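## Task

Move tube B (orange cap, currently in rack RK position D5) into bore A4 of mixer MX, seated fully down. Press START on the mixer and keep the tube in that bore until the green lamp on the mixer's top is off. Other tubes must stay seated in their bores and wells and must never be gripped. Every station must remain upright and level on the bench mat. Nothing counts if only the robot holds it in place at the end. Finish by opening the gripper and pulling away.

## Robot and tools

ROBOT. One six-joint arm with a two-finger parallel gripper. Joints, base outward, as listed in results: waist (-2.880 to 2.880 rad), shoulder (0.000 to 3.142), elbow (0.000 to 3.019), wrist pitch (-1.693 to 1.571), wrist yaw (-1.571 to 1.571), wrist roll (-2.094 to 2.094), then the finger-pad gap in metres. The elbow cannot fully straighten.

FRAMES. Reported poses use the scene frame: origin on the table top beneath the arm base, +z up, +y to the left when facing along +x. end_effector_position is in metres, end_effector_quat_wxyz is orientation. The base may sit tilted, and the printed position gets less accurate far from the base. The gripper frame: fingers extend along its +z, close along its y. The reported point lies between the pads, roughly 1 cm short of the fingertips.

BENCH. Rack RK is closest to the base. Behind it, left to right: balance BAL, mixer MX, spectrophotometer SP, dry block DB, magnet block MG. None is fastened, so they can slide or tip. Looking at a station from its front, row A is closest and column 1 is leftmost. START sits on the mixer's slanted front face. A green lamp on top shows a run; if the shaking block is touched or bumped, the run aborts and a red lamp lights, so press START again. Pressing during a run has no effect.

execute_actions(actions). actions is a list of actions; each action is a list of up to 15 rows, one row per 1/30 s control step; if fewer than 15, the last row is repeated to fill 15. An empty list only returns state and images. A row is 7 numbers in [-1, 1]: dx, dy, dz, rx, ry, rz, opening. The first six are an offset (not a pose) from the gripper's measured pose at the start of that action, expressed in the gripper's own axes; every row in the action refers to that same starting pose, not to the row before. Scale: 1.0 = 0.6 m for dx, dy, dz and 180 degrees for the rotation; rx, ry, rz form a single rotation vector. opening is absolute: +1 = fully open (0.094 m), -1 = closed. Optionally 6 more numbers from 0 to 1 follow: per-joint stiffness multipliers in joint order, kept until changed.

Each control step the command is clipped to within 70 mm and 16 degrees of the measured pose, and the arm solves for it with damped inverse kinematics, favouring position over orientation. After an action the arm only goes as far as the last clipped pose, so large offsets need several actions. Movements of a few mm may produce no motion. The arm tends to finish 1 cm or more below its goal, and zero offsets let it droop; to hold height, send a correcting offset back to the desired pose, raising it if it still sags. Because offsets refer to the measured pose, repeating a small offset into a rigid surface does not add force, but into something yielding it keeps advancing.

move(target, speed, blocking). target is one row like the above (7 numbers, optionally 13), an offset from the pose in the latest result showing one, in gripper axes. The gripper travels a straight path toward it, taking the shorter rotation. speed: top path speed in m/s, 0.002 to 0.5, default 0.25; rotation capped at twice that in rad/s. Paths last 0.5 to 10 s and are cut off at 10 s. Opening is applied at the start. The path ignores obstacles; faster contact and targets deeper past contact press harder. The real gripper lags, wanders and may overshoot speed, most near full reach. It ends when the gripper and fingers have settled, or 5 s after the path ends. A "move:" line reports the ending (done, off_target, moving, held, fault) and active limits (paced = sent pose was clipped; held = a check blocked some steps, after which motion can suddenly be quick), plus the distance to target. With blocking=false you get a result after 0.5 s while it continues; poll with wait(0); other actions and moves are rejected until its end appears, or call stop.

wait(seconds): 0 to 10; lets the scene run holding the last command; returns early if a running move finishes. stop(): brakes a running move (needs stopping distance); fingers continue. zoom_image(camera, region): camera is cam_high, cam_low or cam_wrist; region [x0, y0, x1, y1] in pixels from the top-left, at most 504 by 504. finished_scene(scene): ends the given scene irreversibly after the last command is held; the result says whether it succeeded and presents the next task.

RESULTS. Each gives the pose, "Hand target" (where the controller is currently driving), grip_measured (finger opening on the command scale), joint positions and velocities, and images from cam_high, cam_low, cam_wrist, each 896x504. "pose unreachable" means the clearance check, which treats any base mount or post as arm, altered or blocked the command. FAULT lines mark stops.

GRIPPING. Gripper readings may carry a constant error of about 1 mm. To hold something, command an opening below grip_measured: around 0.03 lower for a firm grip, less for lighter. Pad force tops out near 50 to 62 N, less on thin parts; initial contact can spike.

HEAT. Holding loads warms motors. MOTOR HOT appears from 85 °C; at 100 °C an OVER-TEMPERATURE FAULT drops the arm and gripper until they cool.

AVOID. Never knock anything off the table. Avoid drops, slips, fast impacts and heavy pushing; grip only tube B; keep clear of the mixer's shaking block during a run; keep stations level. A loose object may occasionally be nudged by an outside force. Seat tubes to the bottom, then release and retreat.

Each tool is called after "Call:" as a command line: name --argument value for each argument, lists and objects as JSON in quotes; but a table of rows of numbers goes row by row, as --pt "numbers of a row", without its own name.

## Session

Call:
execute_actions --actions '[]'

Scene clock: 0.00 s.
end_effector_position=(+0.5787, -0.0366, +0.3296) grip_measured=+1.000 end_effector_quat_wxyz=(-0.102, +0.124, +0.987, -0.031)
Joint positions: [ 0.171  1.263  1.301 -0.93   0.529  0.293  0.094]
Joint velocities: [ 0.015  0.005 -0.007 -0.007 -0.007 -0.051  0.   ]
Motor temperatures (°C, as the motors report them): [19 18 21 21 19 21]
Hand target: +0.581, -0.037, +0.326; -0.103, +0.125, +0.986, -0.032
Joint stiffness scale: [1. 1. 1. 1. 1. 1.]

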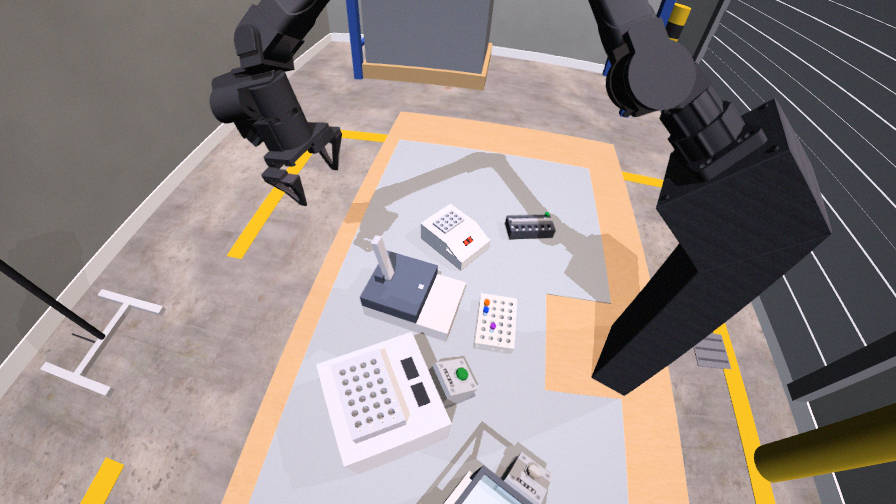

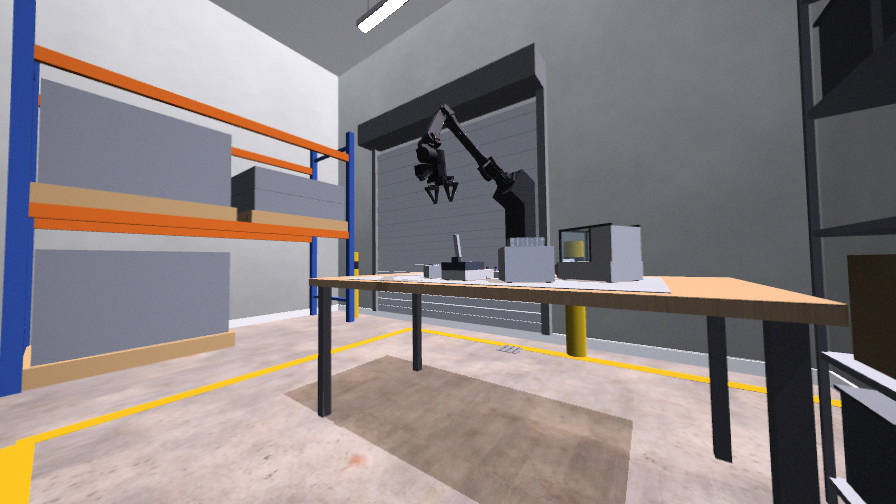

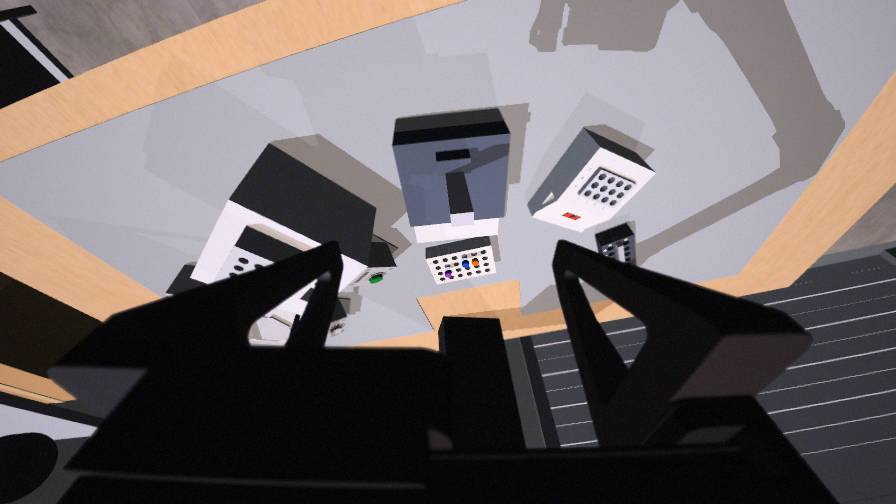

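Call:
move --target '[0.417,-0.1,0.228,-0.02,-0.065,-0.079,0]'

Scene clock: 5.67 s.
end_effector_position=(+0.3022, -0.0369, +0.2559) grip_measured=+0.002 end_effector_quat_wxyz=(+0.004, +0.006, +1.000, +0.005)
Joint positions: [-0.07   1.133  0.351  0.194  0.282 -0.215  0.047]
Joint velocities: [-0.005 -0.005 -0.032 -0.007  0.007 -0.081  0.   ]
Motor temperatures (°C, as the motors report them): [19 19 21 21 19 21]
Hand target: +0.298, -0.040, +0.251; -0.002, +0.002, +1.000, +0.002
Off the commanded pose: 0.007 m, 1 deg.
Joint stiffness scale: [1. 1. 1. 1. 1. 1.]
move: done

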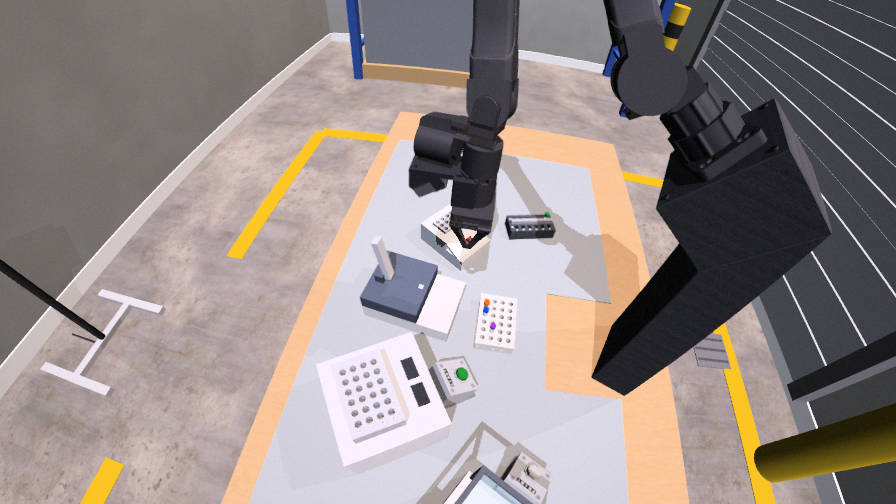

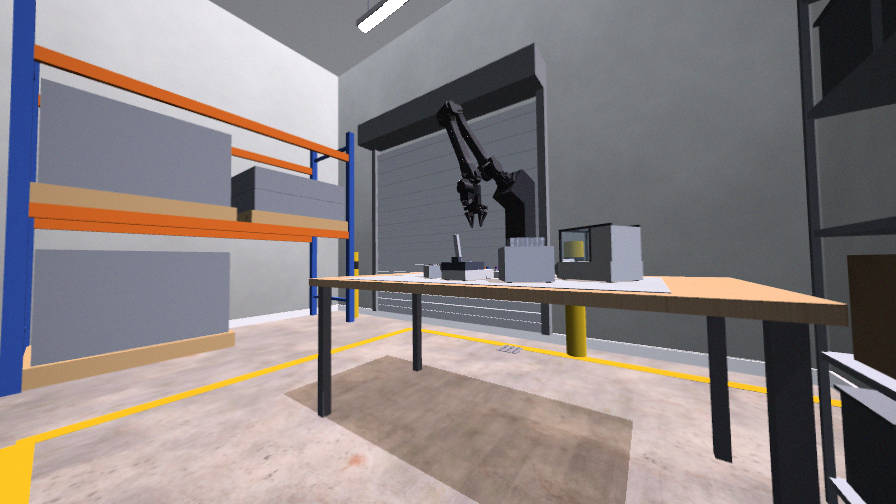

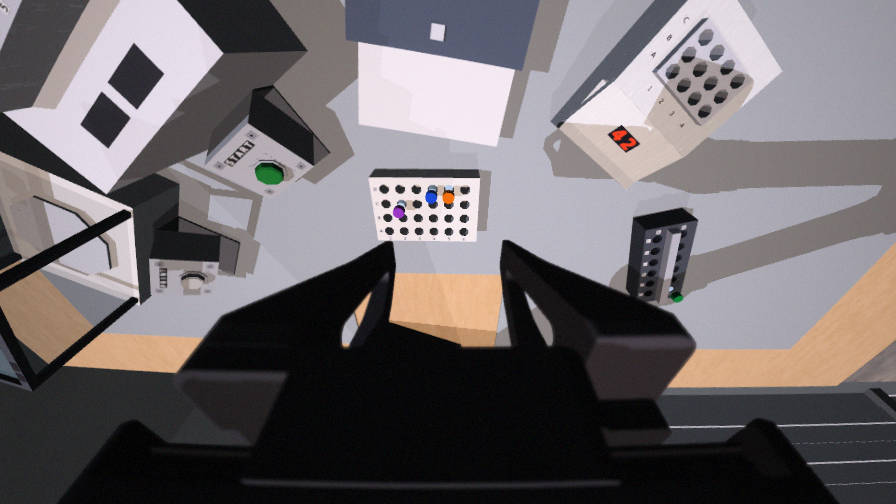

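Call:
move --target '[0,0,0.2,0,0,0.5,-0.4]'

Scene clock: 11.27 s.
end_effector_position=(+0.3072, -0.0283, +0.1432) grip_measured=-0.398 end_effector_quat_wxyz=(-0.001, +0.703, +0.711, +0.014)
Joint positions: [-0.143  1.604  0.536  0.497  0.207  1.289  0.028]
Joint velocities: [-0.005 -0.024  0.002 -0.017 -0.037  0.022  0.001]
Motor temperatures (°C, as the motors report them): [19 19 21 21 19 21]
Hand target: +0.302, -0.034, +0.135; -0.002, +0.712, +0.703, +0.006
Off the commanded pose: 0.011 m, 2 deg.
Joint stiffness scale: [1. 1. 1. 1. 1. 1.]
move: off_target

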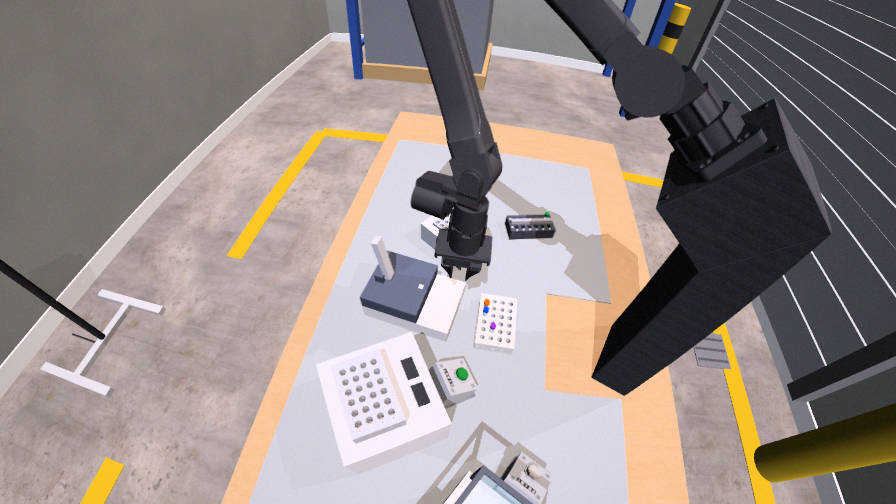

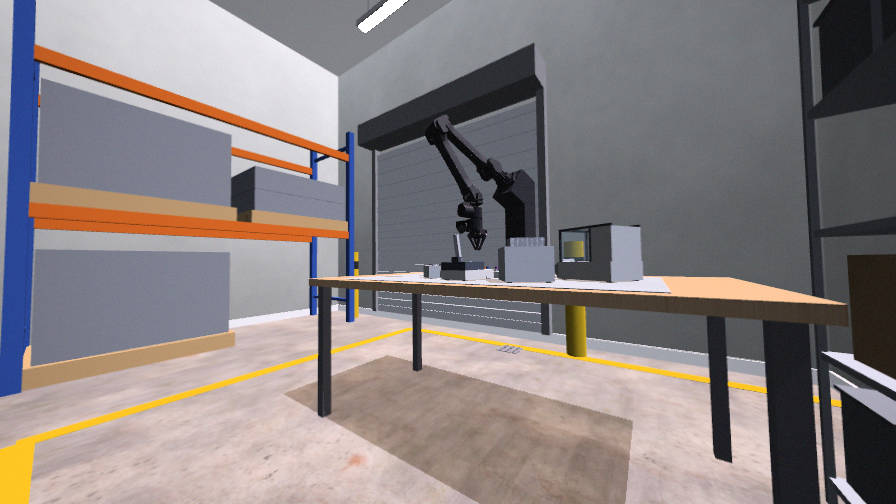

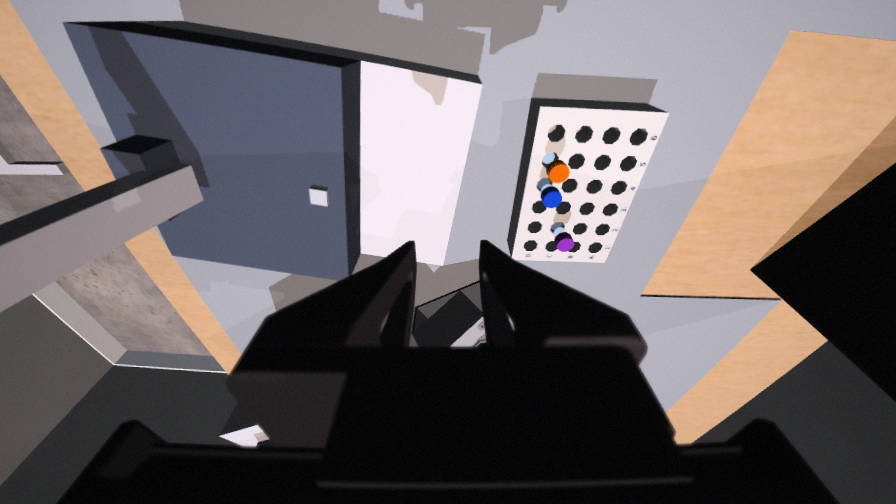

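Call:
move --target '[-0.025,-0.125,0.08,0,0,0,-0.4]'

Scene clock: 13.40 s.
end_effector_position=(+0.2352, -0.0400, +0.0933) grip_measured=-0.398 end_effector_quat_wxyz=(-0.004, +0.706, +0.708, +0.015)
Joint positions: [-0.264  1.897  0.536  0.797  0.1    1.232  0.028]
Joint velocities: [-0.015 -0.005 -0.007 -0.017  0.051  0.081  0.   ]
Motor temperatures (°C, as the motors report them): [19 19 21 21 19 21]
Hand target: +0.232, -0.043, +0.093; -0.002, +0.703, +0.711, +0.014
Off the commanded pose: 0.004 m, 1 deg.
Joint stiffness scale: [1. 1. 1. 1. 1. 1.]
move: done

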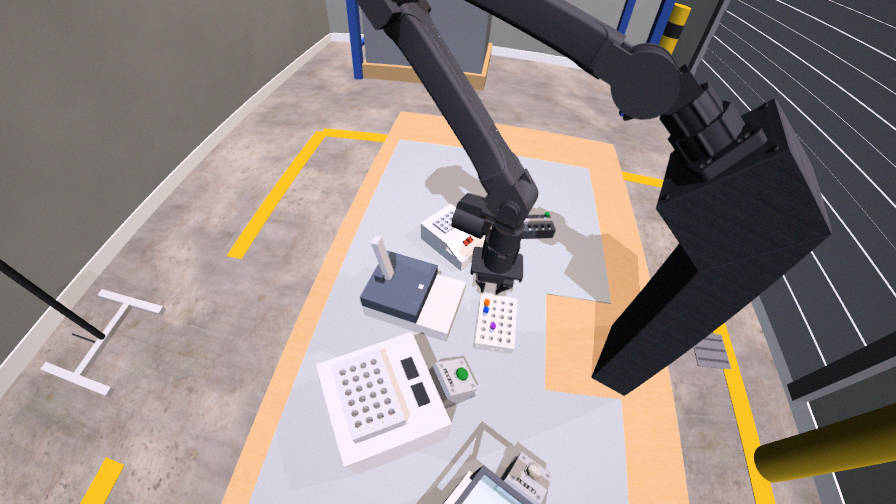

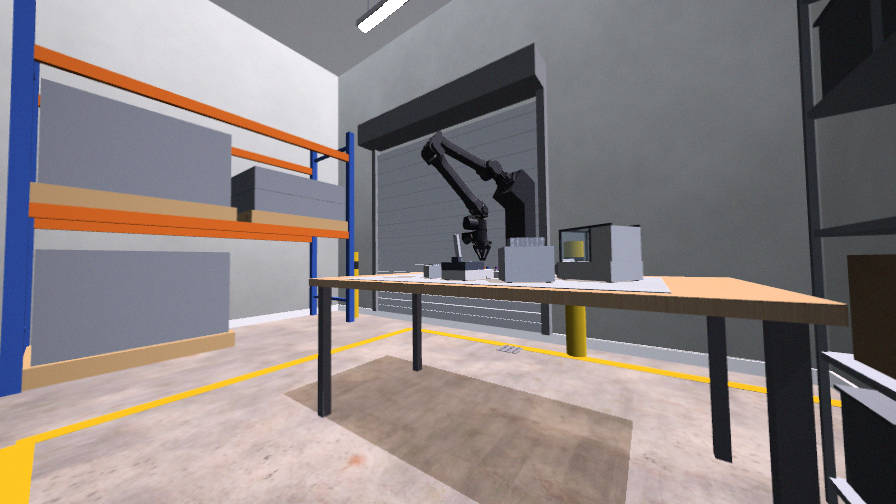

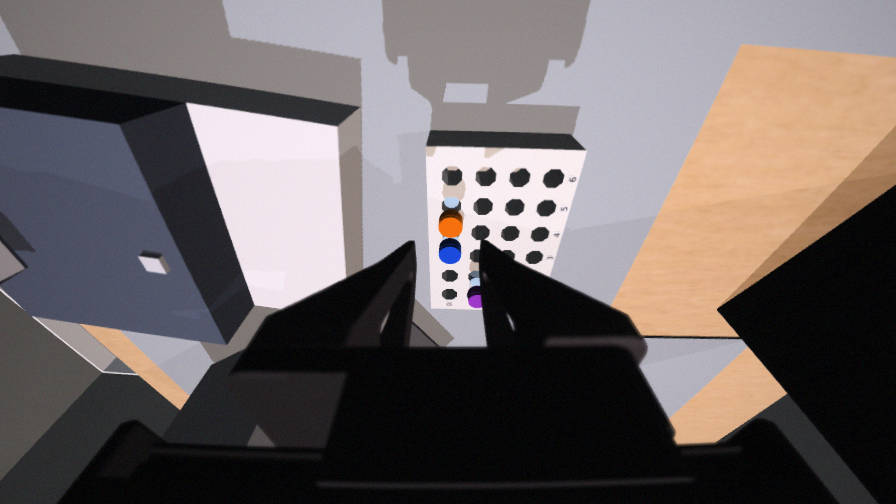

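Call:
move --target '[-0.003,-0.007,0.055,0,0,0,-0.4]' --speed 0.05

Scene clock: 15.53 s.
end_effector_position=(+0.2375, -0.0350, +0.0668) grip_measured=-0.398 end_effector_quat_wxyz=(-0.006, +0.706, +0.708, +0.021)
Joint positions: [-0.264  1.969  0.604  0.802  0.089  1.231  0.028]
Joint velocities: [-0.005 -0.005  0.002 -0.012 -0.007 -0.007 -0.001]
Motor temperatures (°C, as the motors report them): [19 19 22 21 19 21]
Hand target: +0.231, -0.041, +0.060; -0.004, +0.706, +0.708, +0.015
Off the commanded pose: 0.011 m, 1 deg.
Joint stiffness scale: [1. 1. 1. 1. 1. 1.]
move: off_target

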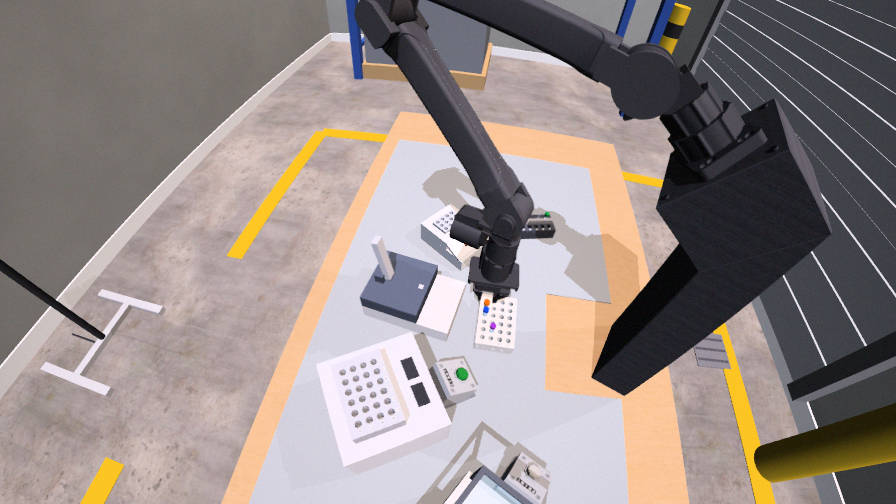

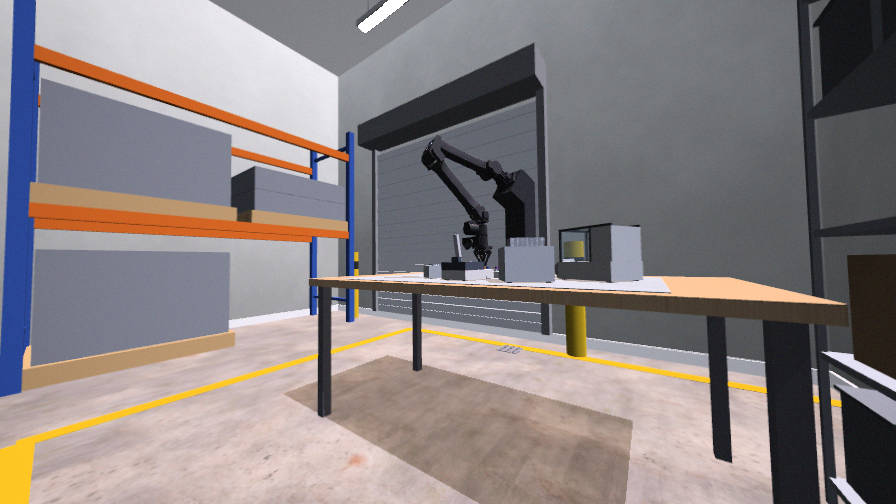

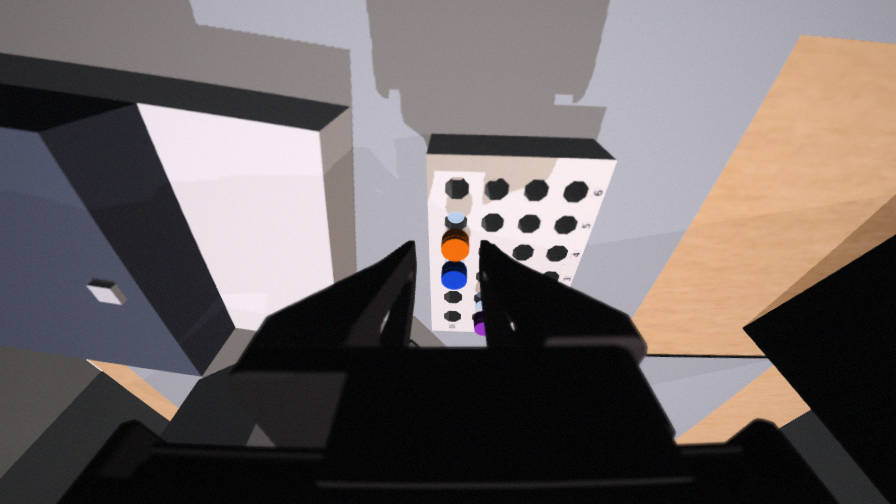

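Call:
move --target '[-0.016,-0.016,0.038,0,0,0,-0.4]' --speed 0.05

Call:
zoom_image --camera "cam_high" --region '[420,240,580,360]'

Scene clock: 18.80 s.
end_effector_position=(+0.2342, -0.0385, +0.0501) grip_measured=-0.398 end_effector_quat_wxyz=(-0.007, +0.707, +0.707, +0.025)
Joint positions: [-0.285  2.014  0.644  0.809  0.061  1.223  0.028]
Joint velocities: [-0.005 -0.015  0.017 -0.012 -0.007 -0.037  0.   ]
Motor temperatures (°C, as the motors report them): [19 19 22 21 19 21]
Hand target: +0.228, -0.044, +0.044; -0.006, +0.706, +0.708, +0.020
Off the commanded pose: 0.010 m, 1 deg.
Joint stiffness scale: [1. 1. 1. 1. 1. 1.]
move: done

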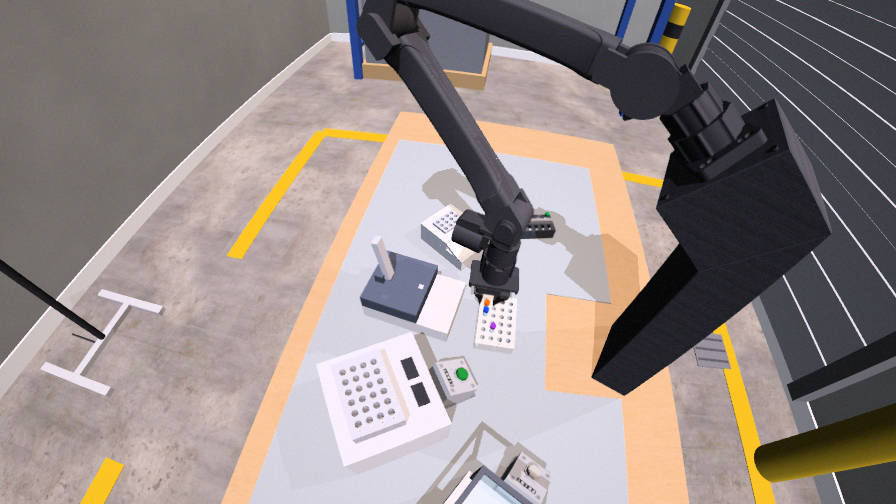

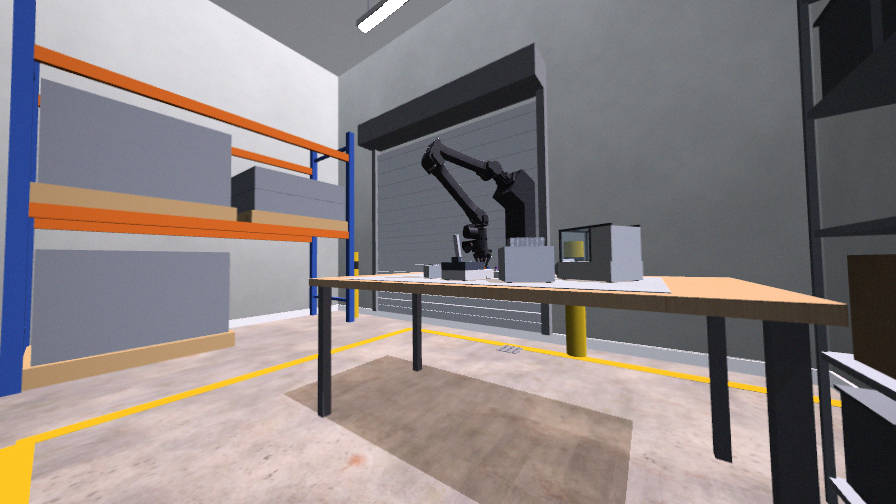

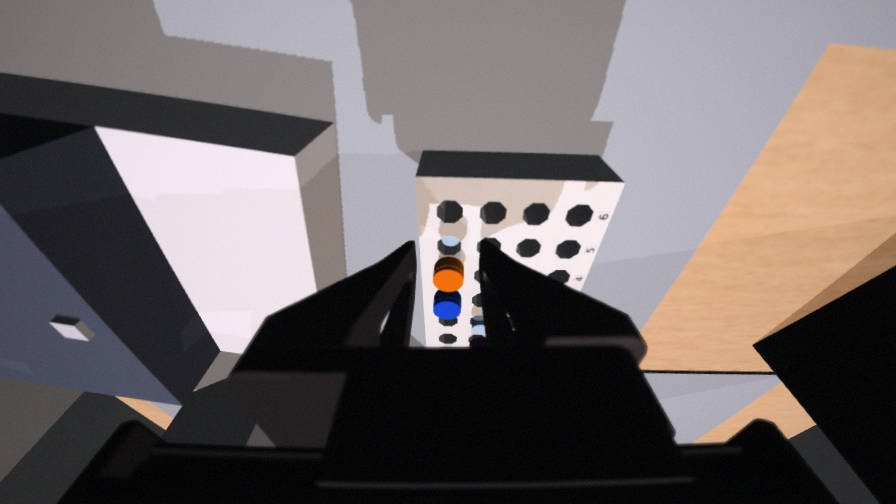

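Region (420, 240, 580, 360) of cam_high's 896x504 image, scaled by 3.150, with more detail than that image has; it fills the top 378 rows of this view, and the rest is white.

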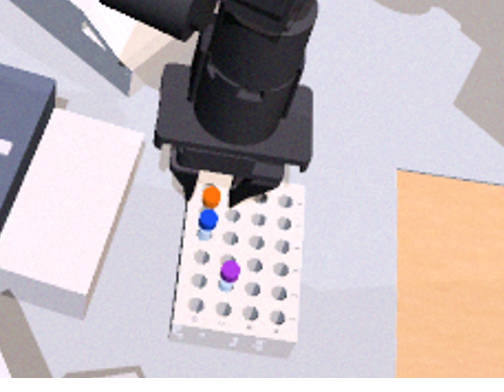

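Seems fingers are a bit too far −y; shift.

Call:
move --target '[0.014,-0.01,0.016,0,0,0,-0.4]' --speed 0.03

Call:
zoom_image --camera "cam_high" --region '[420,240,580,360]'

Scene clock: 21.63 s.
end_effector_position=(+0.2293, -0.0378, +0.0462) grip_measured=-0.398 end_effector_quat_wxyz=(-0.006, +0.707, +0.707, +0.021)
Joint positions: [-0.285  2.036  0.65   0.825  0.07   1.223  0.028]
Joint velocities: [-0.024 -0.015 -0.012 -0.002 -0.081 -0.051  0.   ]
Motor temperatures (°C, as the motors report them): [19 19 22 21 19 21]
Hand target: +0.228, -0.030, +0.041; -0.008, +0.707, +0.707, +0.025
Off the commanded pose: 0.010 m, 0 deg.
Joint stiffness scale: [1. 1. 1. 1. 1. 1.]
move: done

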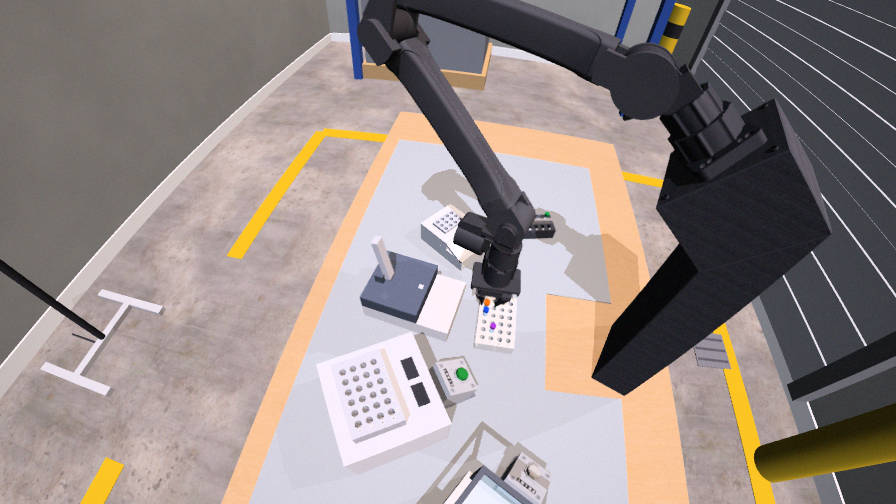

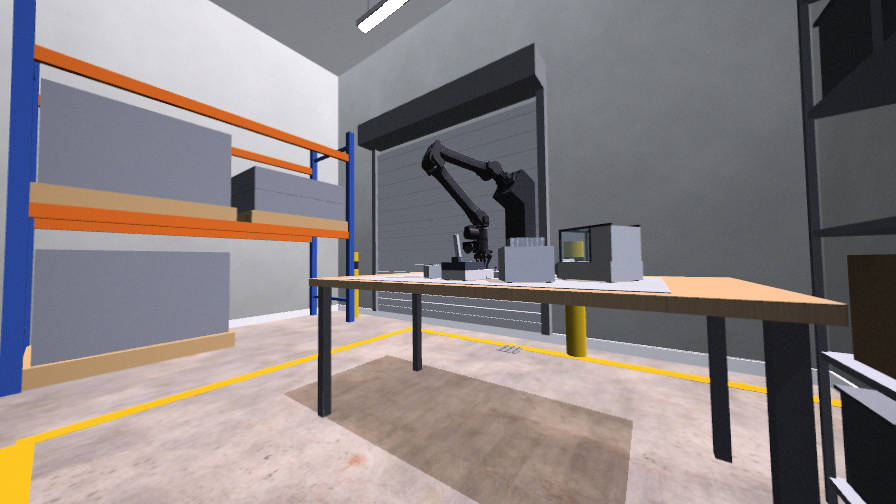

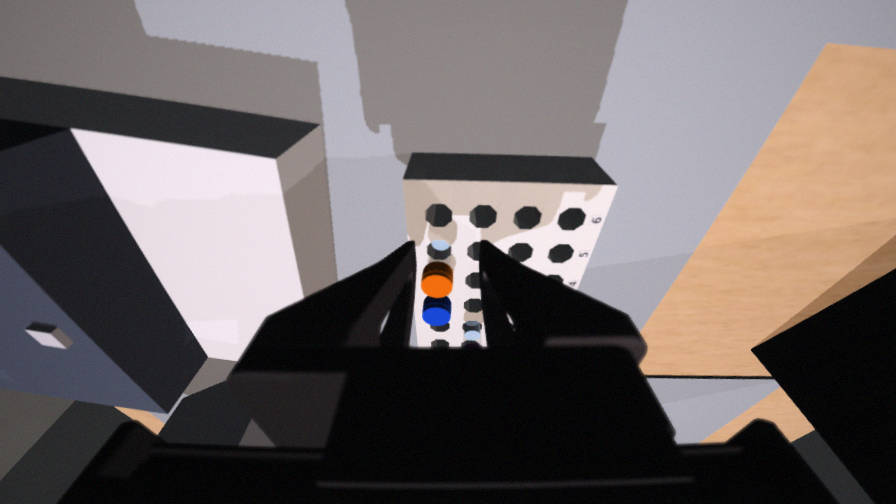

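Region (420, 240, 580, 360) of cam_high's 896x504 image, scaled by 3.150, with more detail than that image has; it fills the top 378 rows of this view, and the rest is white.

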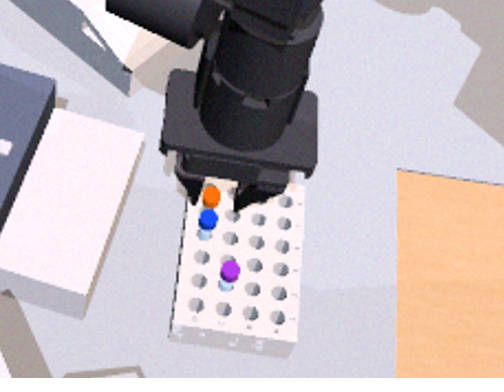

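Waist friction of about 8mm.

Call:
move --target '[0.021,0.01,0.004,0,0,0,-0.4]' --speed 0.03

Call:
zoom_image --camera "cam_high" --region '[420,240,580,360]'

Scene clock: 24.37 s.
end_effector_position=(+0.2321, -0.0305, +0.0472) grip_measured=-0.398 end_effector_quat_wxyz=(-0.004, +0.705, +0.709, +0.018)
Joint positions: [-0.261  2.036  0.65   0.825  0.097  1.23   0.028]
Joint velocities: [-0.015 -0.005 -0.027  0.002 -0.051  0.037 -0.001]
Motor temperatures (°C, as the motors report them): [19 19 22 21 19 21]
Hand target: +0.235, -0.025, +0.045; -0.006, +0.707, +0.707, +0.021
Off the commanded pose: 0.007 m, 1 deg.
Joint stiffness scale: [1. 1. 1. 1. 1. 1.]
move: done

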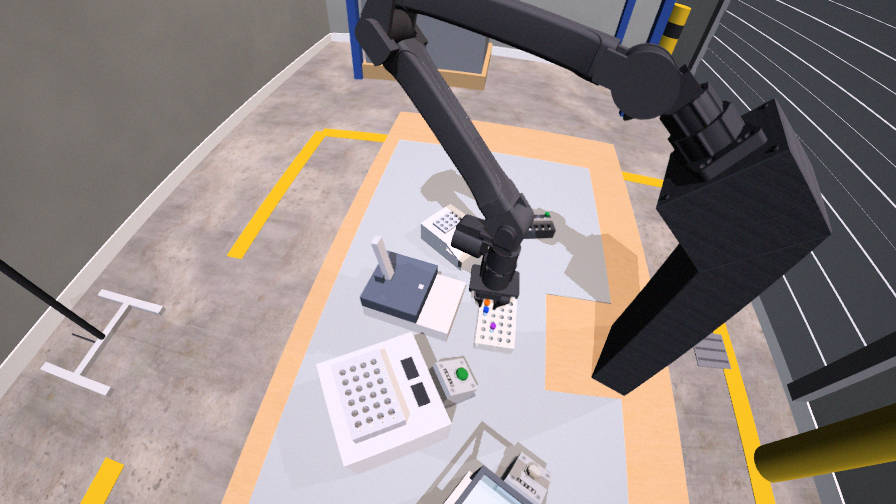

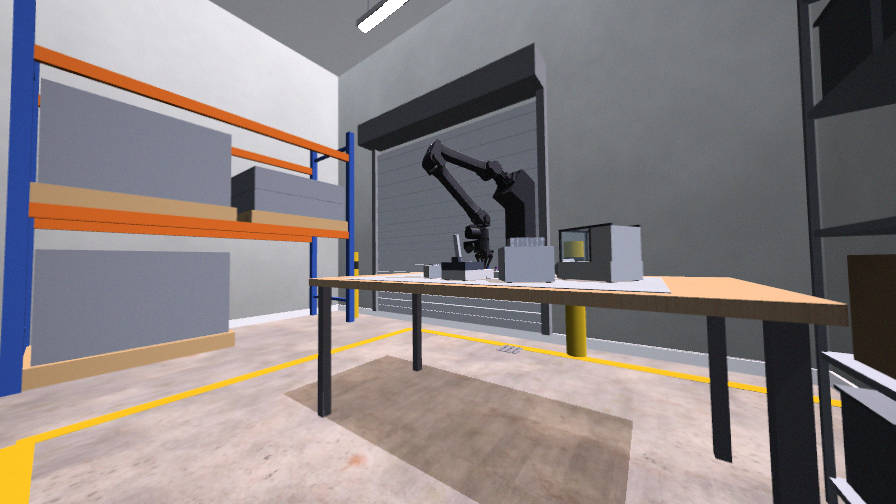

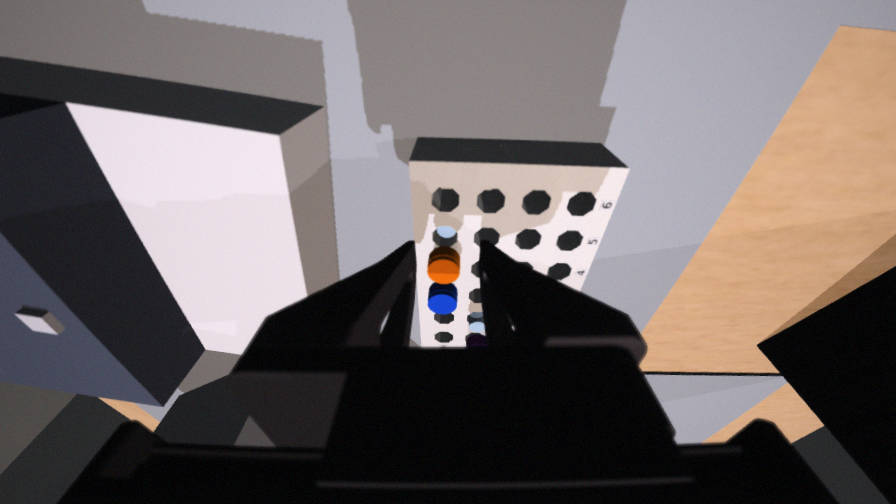

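Region (420, 240, 580, 360) of cam_high's 896x504 image, scaled by 3.150, with more detail than that image has; it fills the top 378 rows of this view, and the rest is white.

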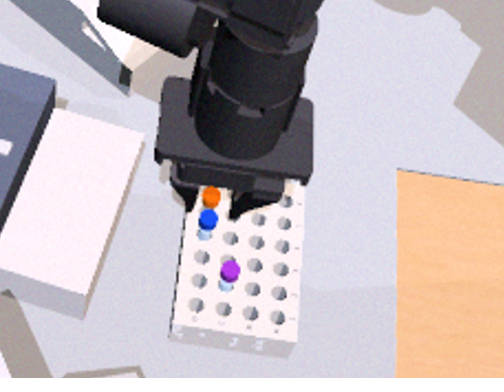

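Call:
move --target '[0,0.004,0,0,0,0,-0.76]'

Call:
move --target '[0,0,-0.08,0,0,0,-0.76]' --speed 0.05

Scene clock: 27.30 s.
end_effector_position=(+0.2321, -0.0305, +0.0472) grip_measured=-0.750 end_effector_quat_wxyz=(-0.004, +0.705, +0.709, +0.018)
Joint positions: [-0.261  2.036  0.65   0.825  0.097  1.23   0.012]
Joint velocities: [-0.024  0.005 -0.012  0.007  0.037 -0.037 -0.   ]
Motor temperatures (°C, as the motors report them): [19 19 22 21 19 21]
Hand target: +0.235, -0.030, +0.047; -0.004, +0.705, +0.709, +0.018
Off the commanded pose: 0.002 m, 0 deg.
Joint stiffness scale: [1. 1. 1. 1. 1. 1.]
move: done

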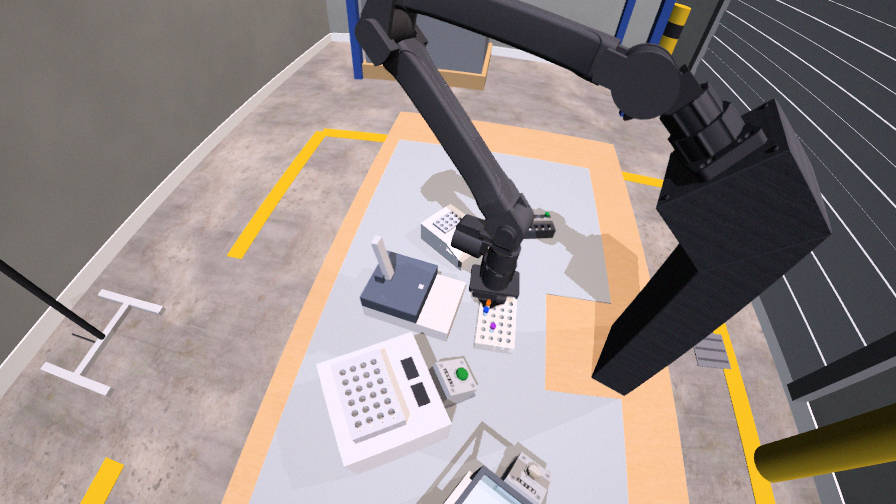

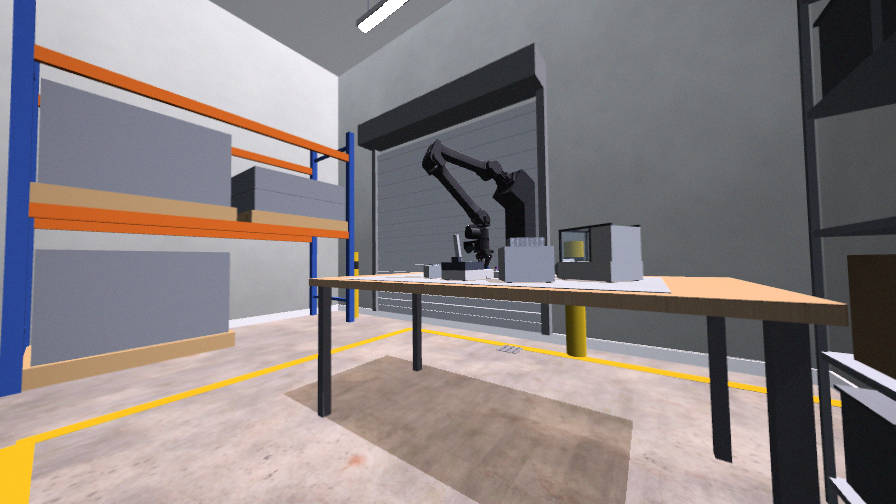

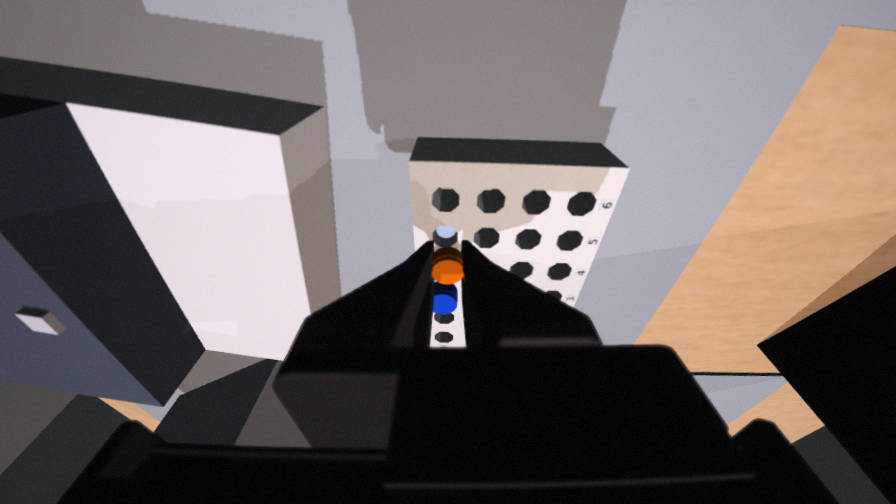

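Scene clock: 28.57 s.
end_effector_position=(+0.2412, -0.0402, +0.0840) grip_measured=-0.750 end_effector_quat_wxyz=(+0.008, +0.706, +0.708, +0.020)
Joint positions: [-0.261  1.924  0.56   0.825  0.104  1.23   0.012]
Joint velocities: [ 0.015 -0.005  0.007  0.002 -0.081 -0.037  0.   ]
Motor temperatures (°C, as the motors report them): [19 19 22 21 19 21]
Hand target: +0.232, -0.033, +0.095; -0.004, +0.705, +0.709, +0.018
Off the commanded pose: 0.017 m, 1 deg.
Joint stiffness scale: [1. 1. 1. 1. 1. 1.]
move: off_target

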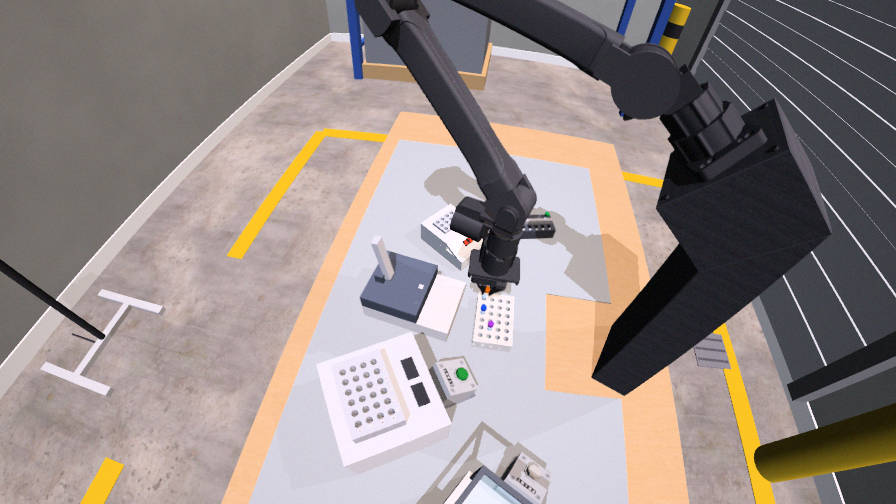

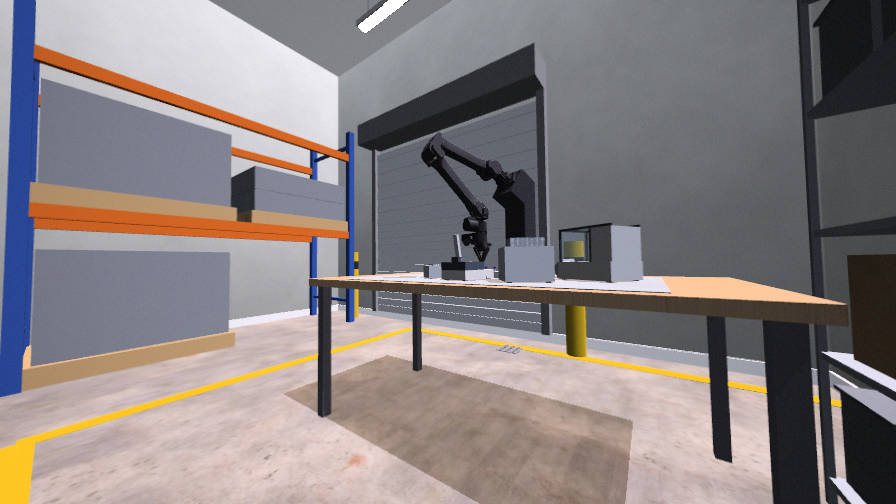

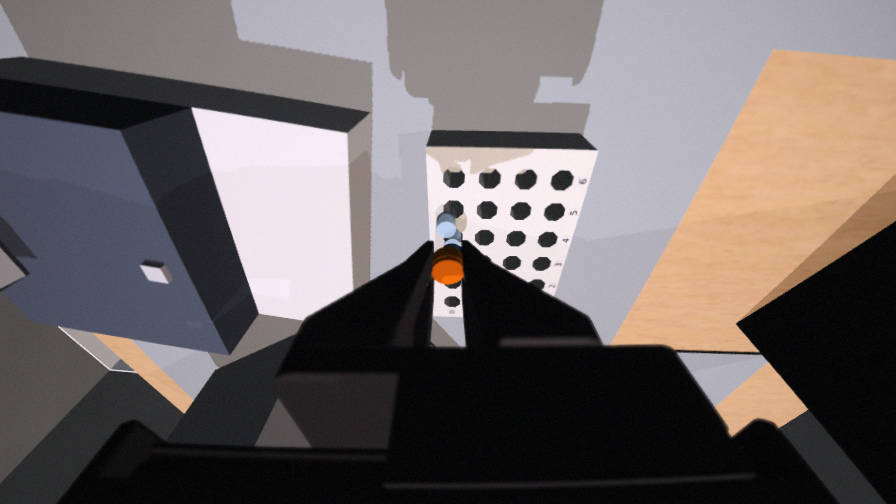

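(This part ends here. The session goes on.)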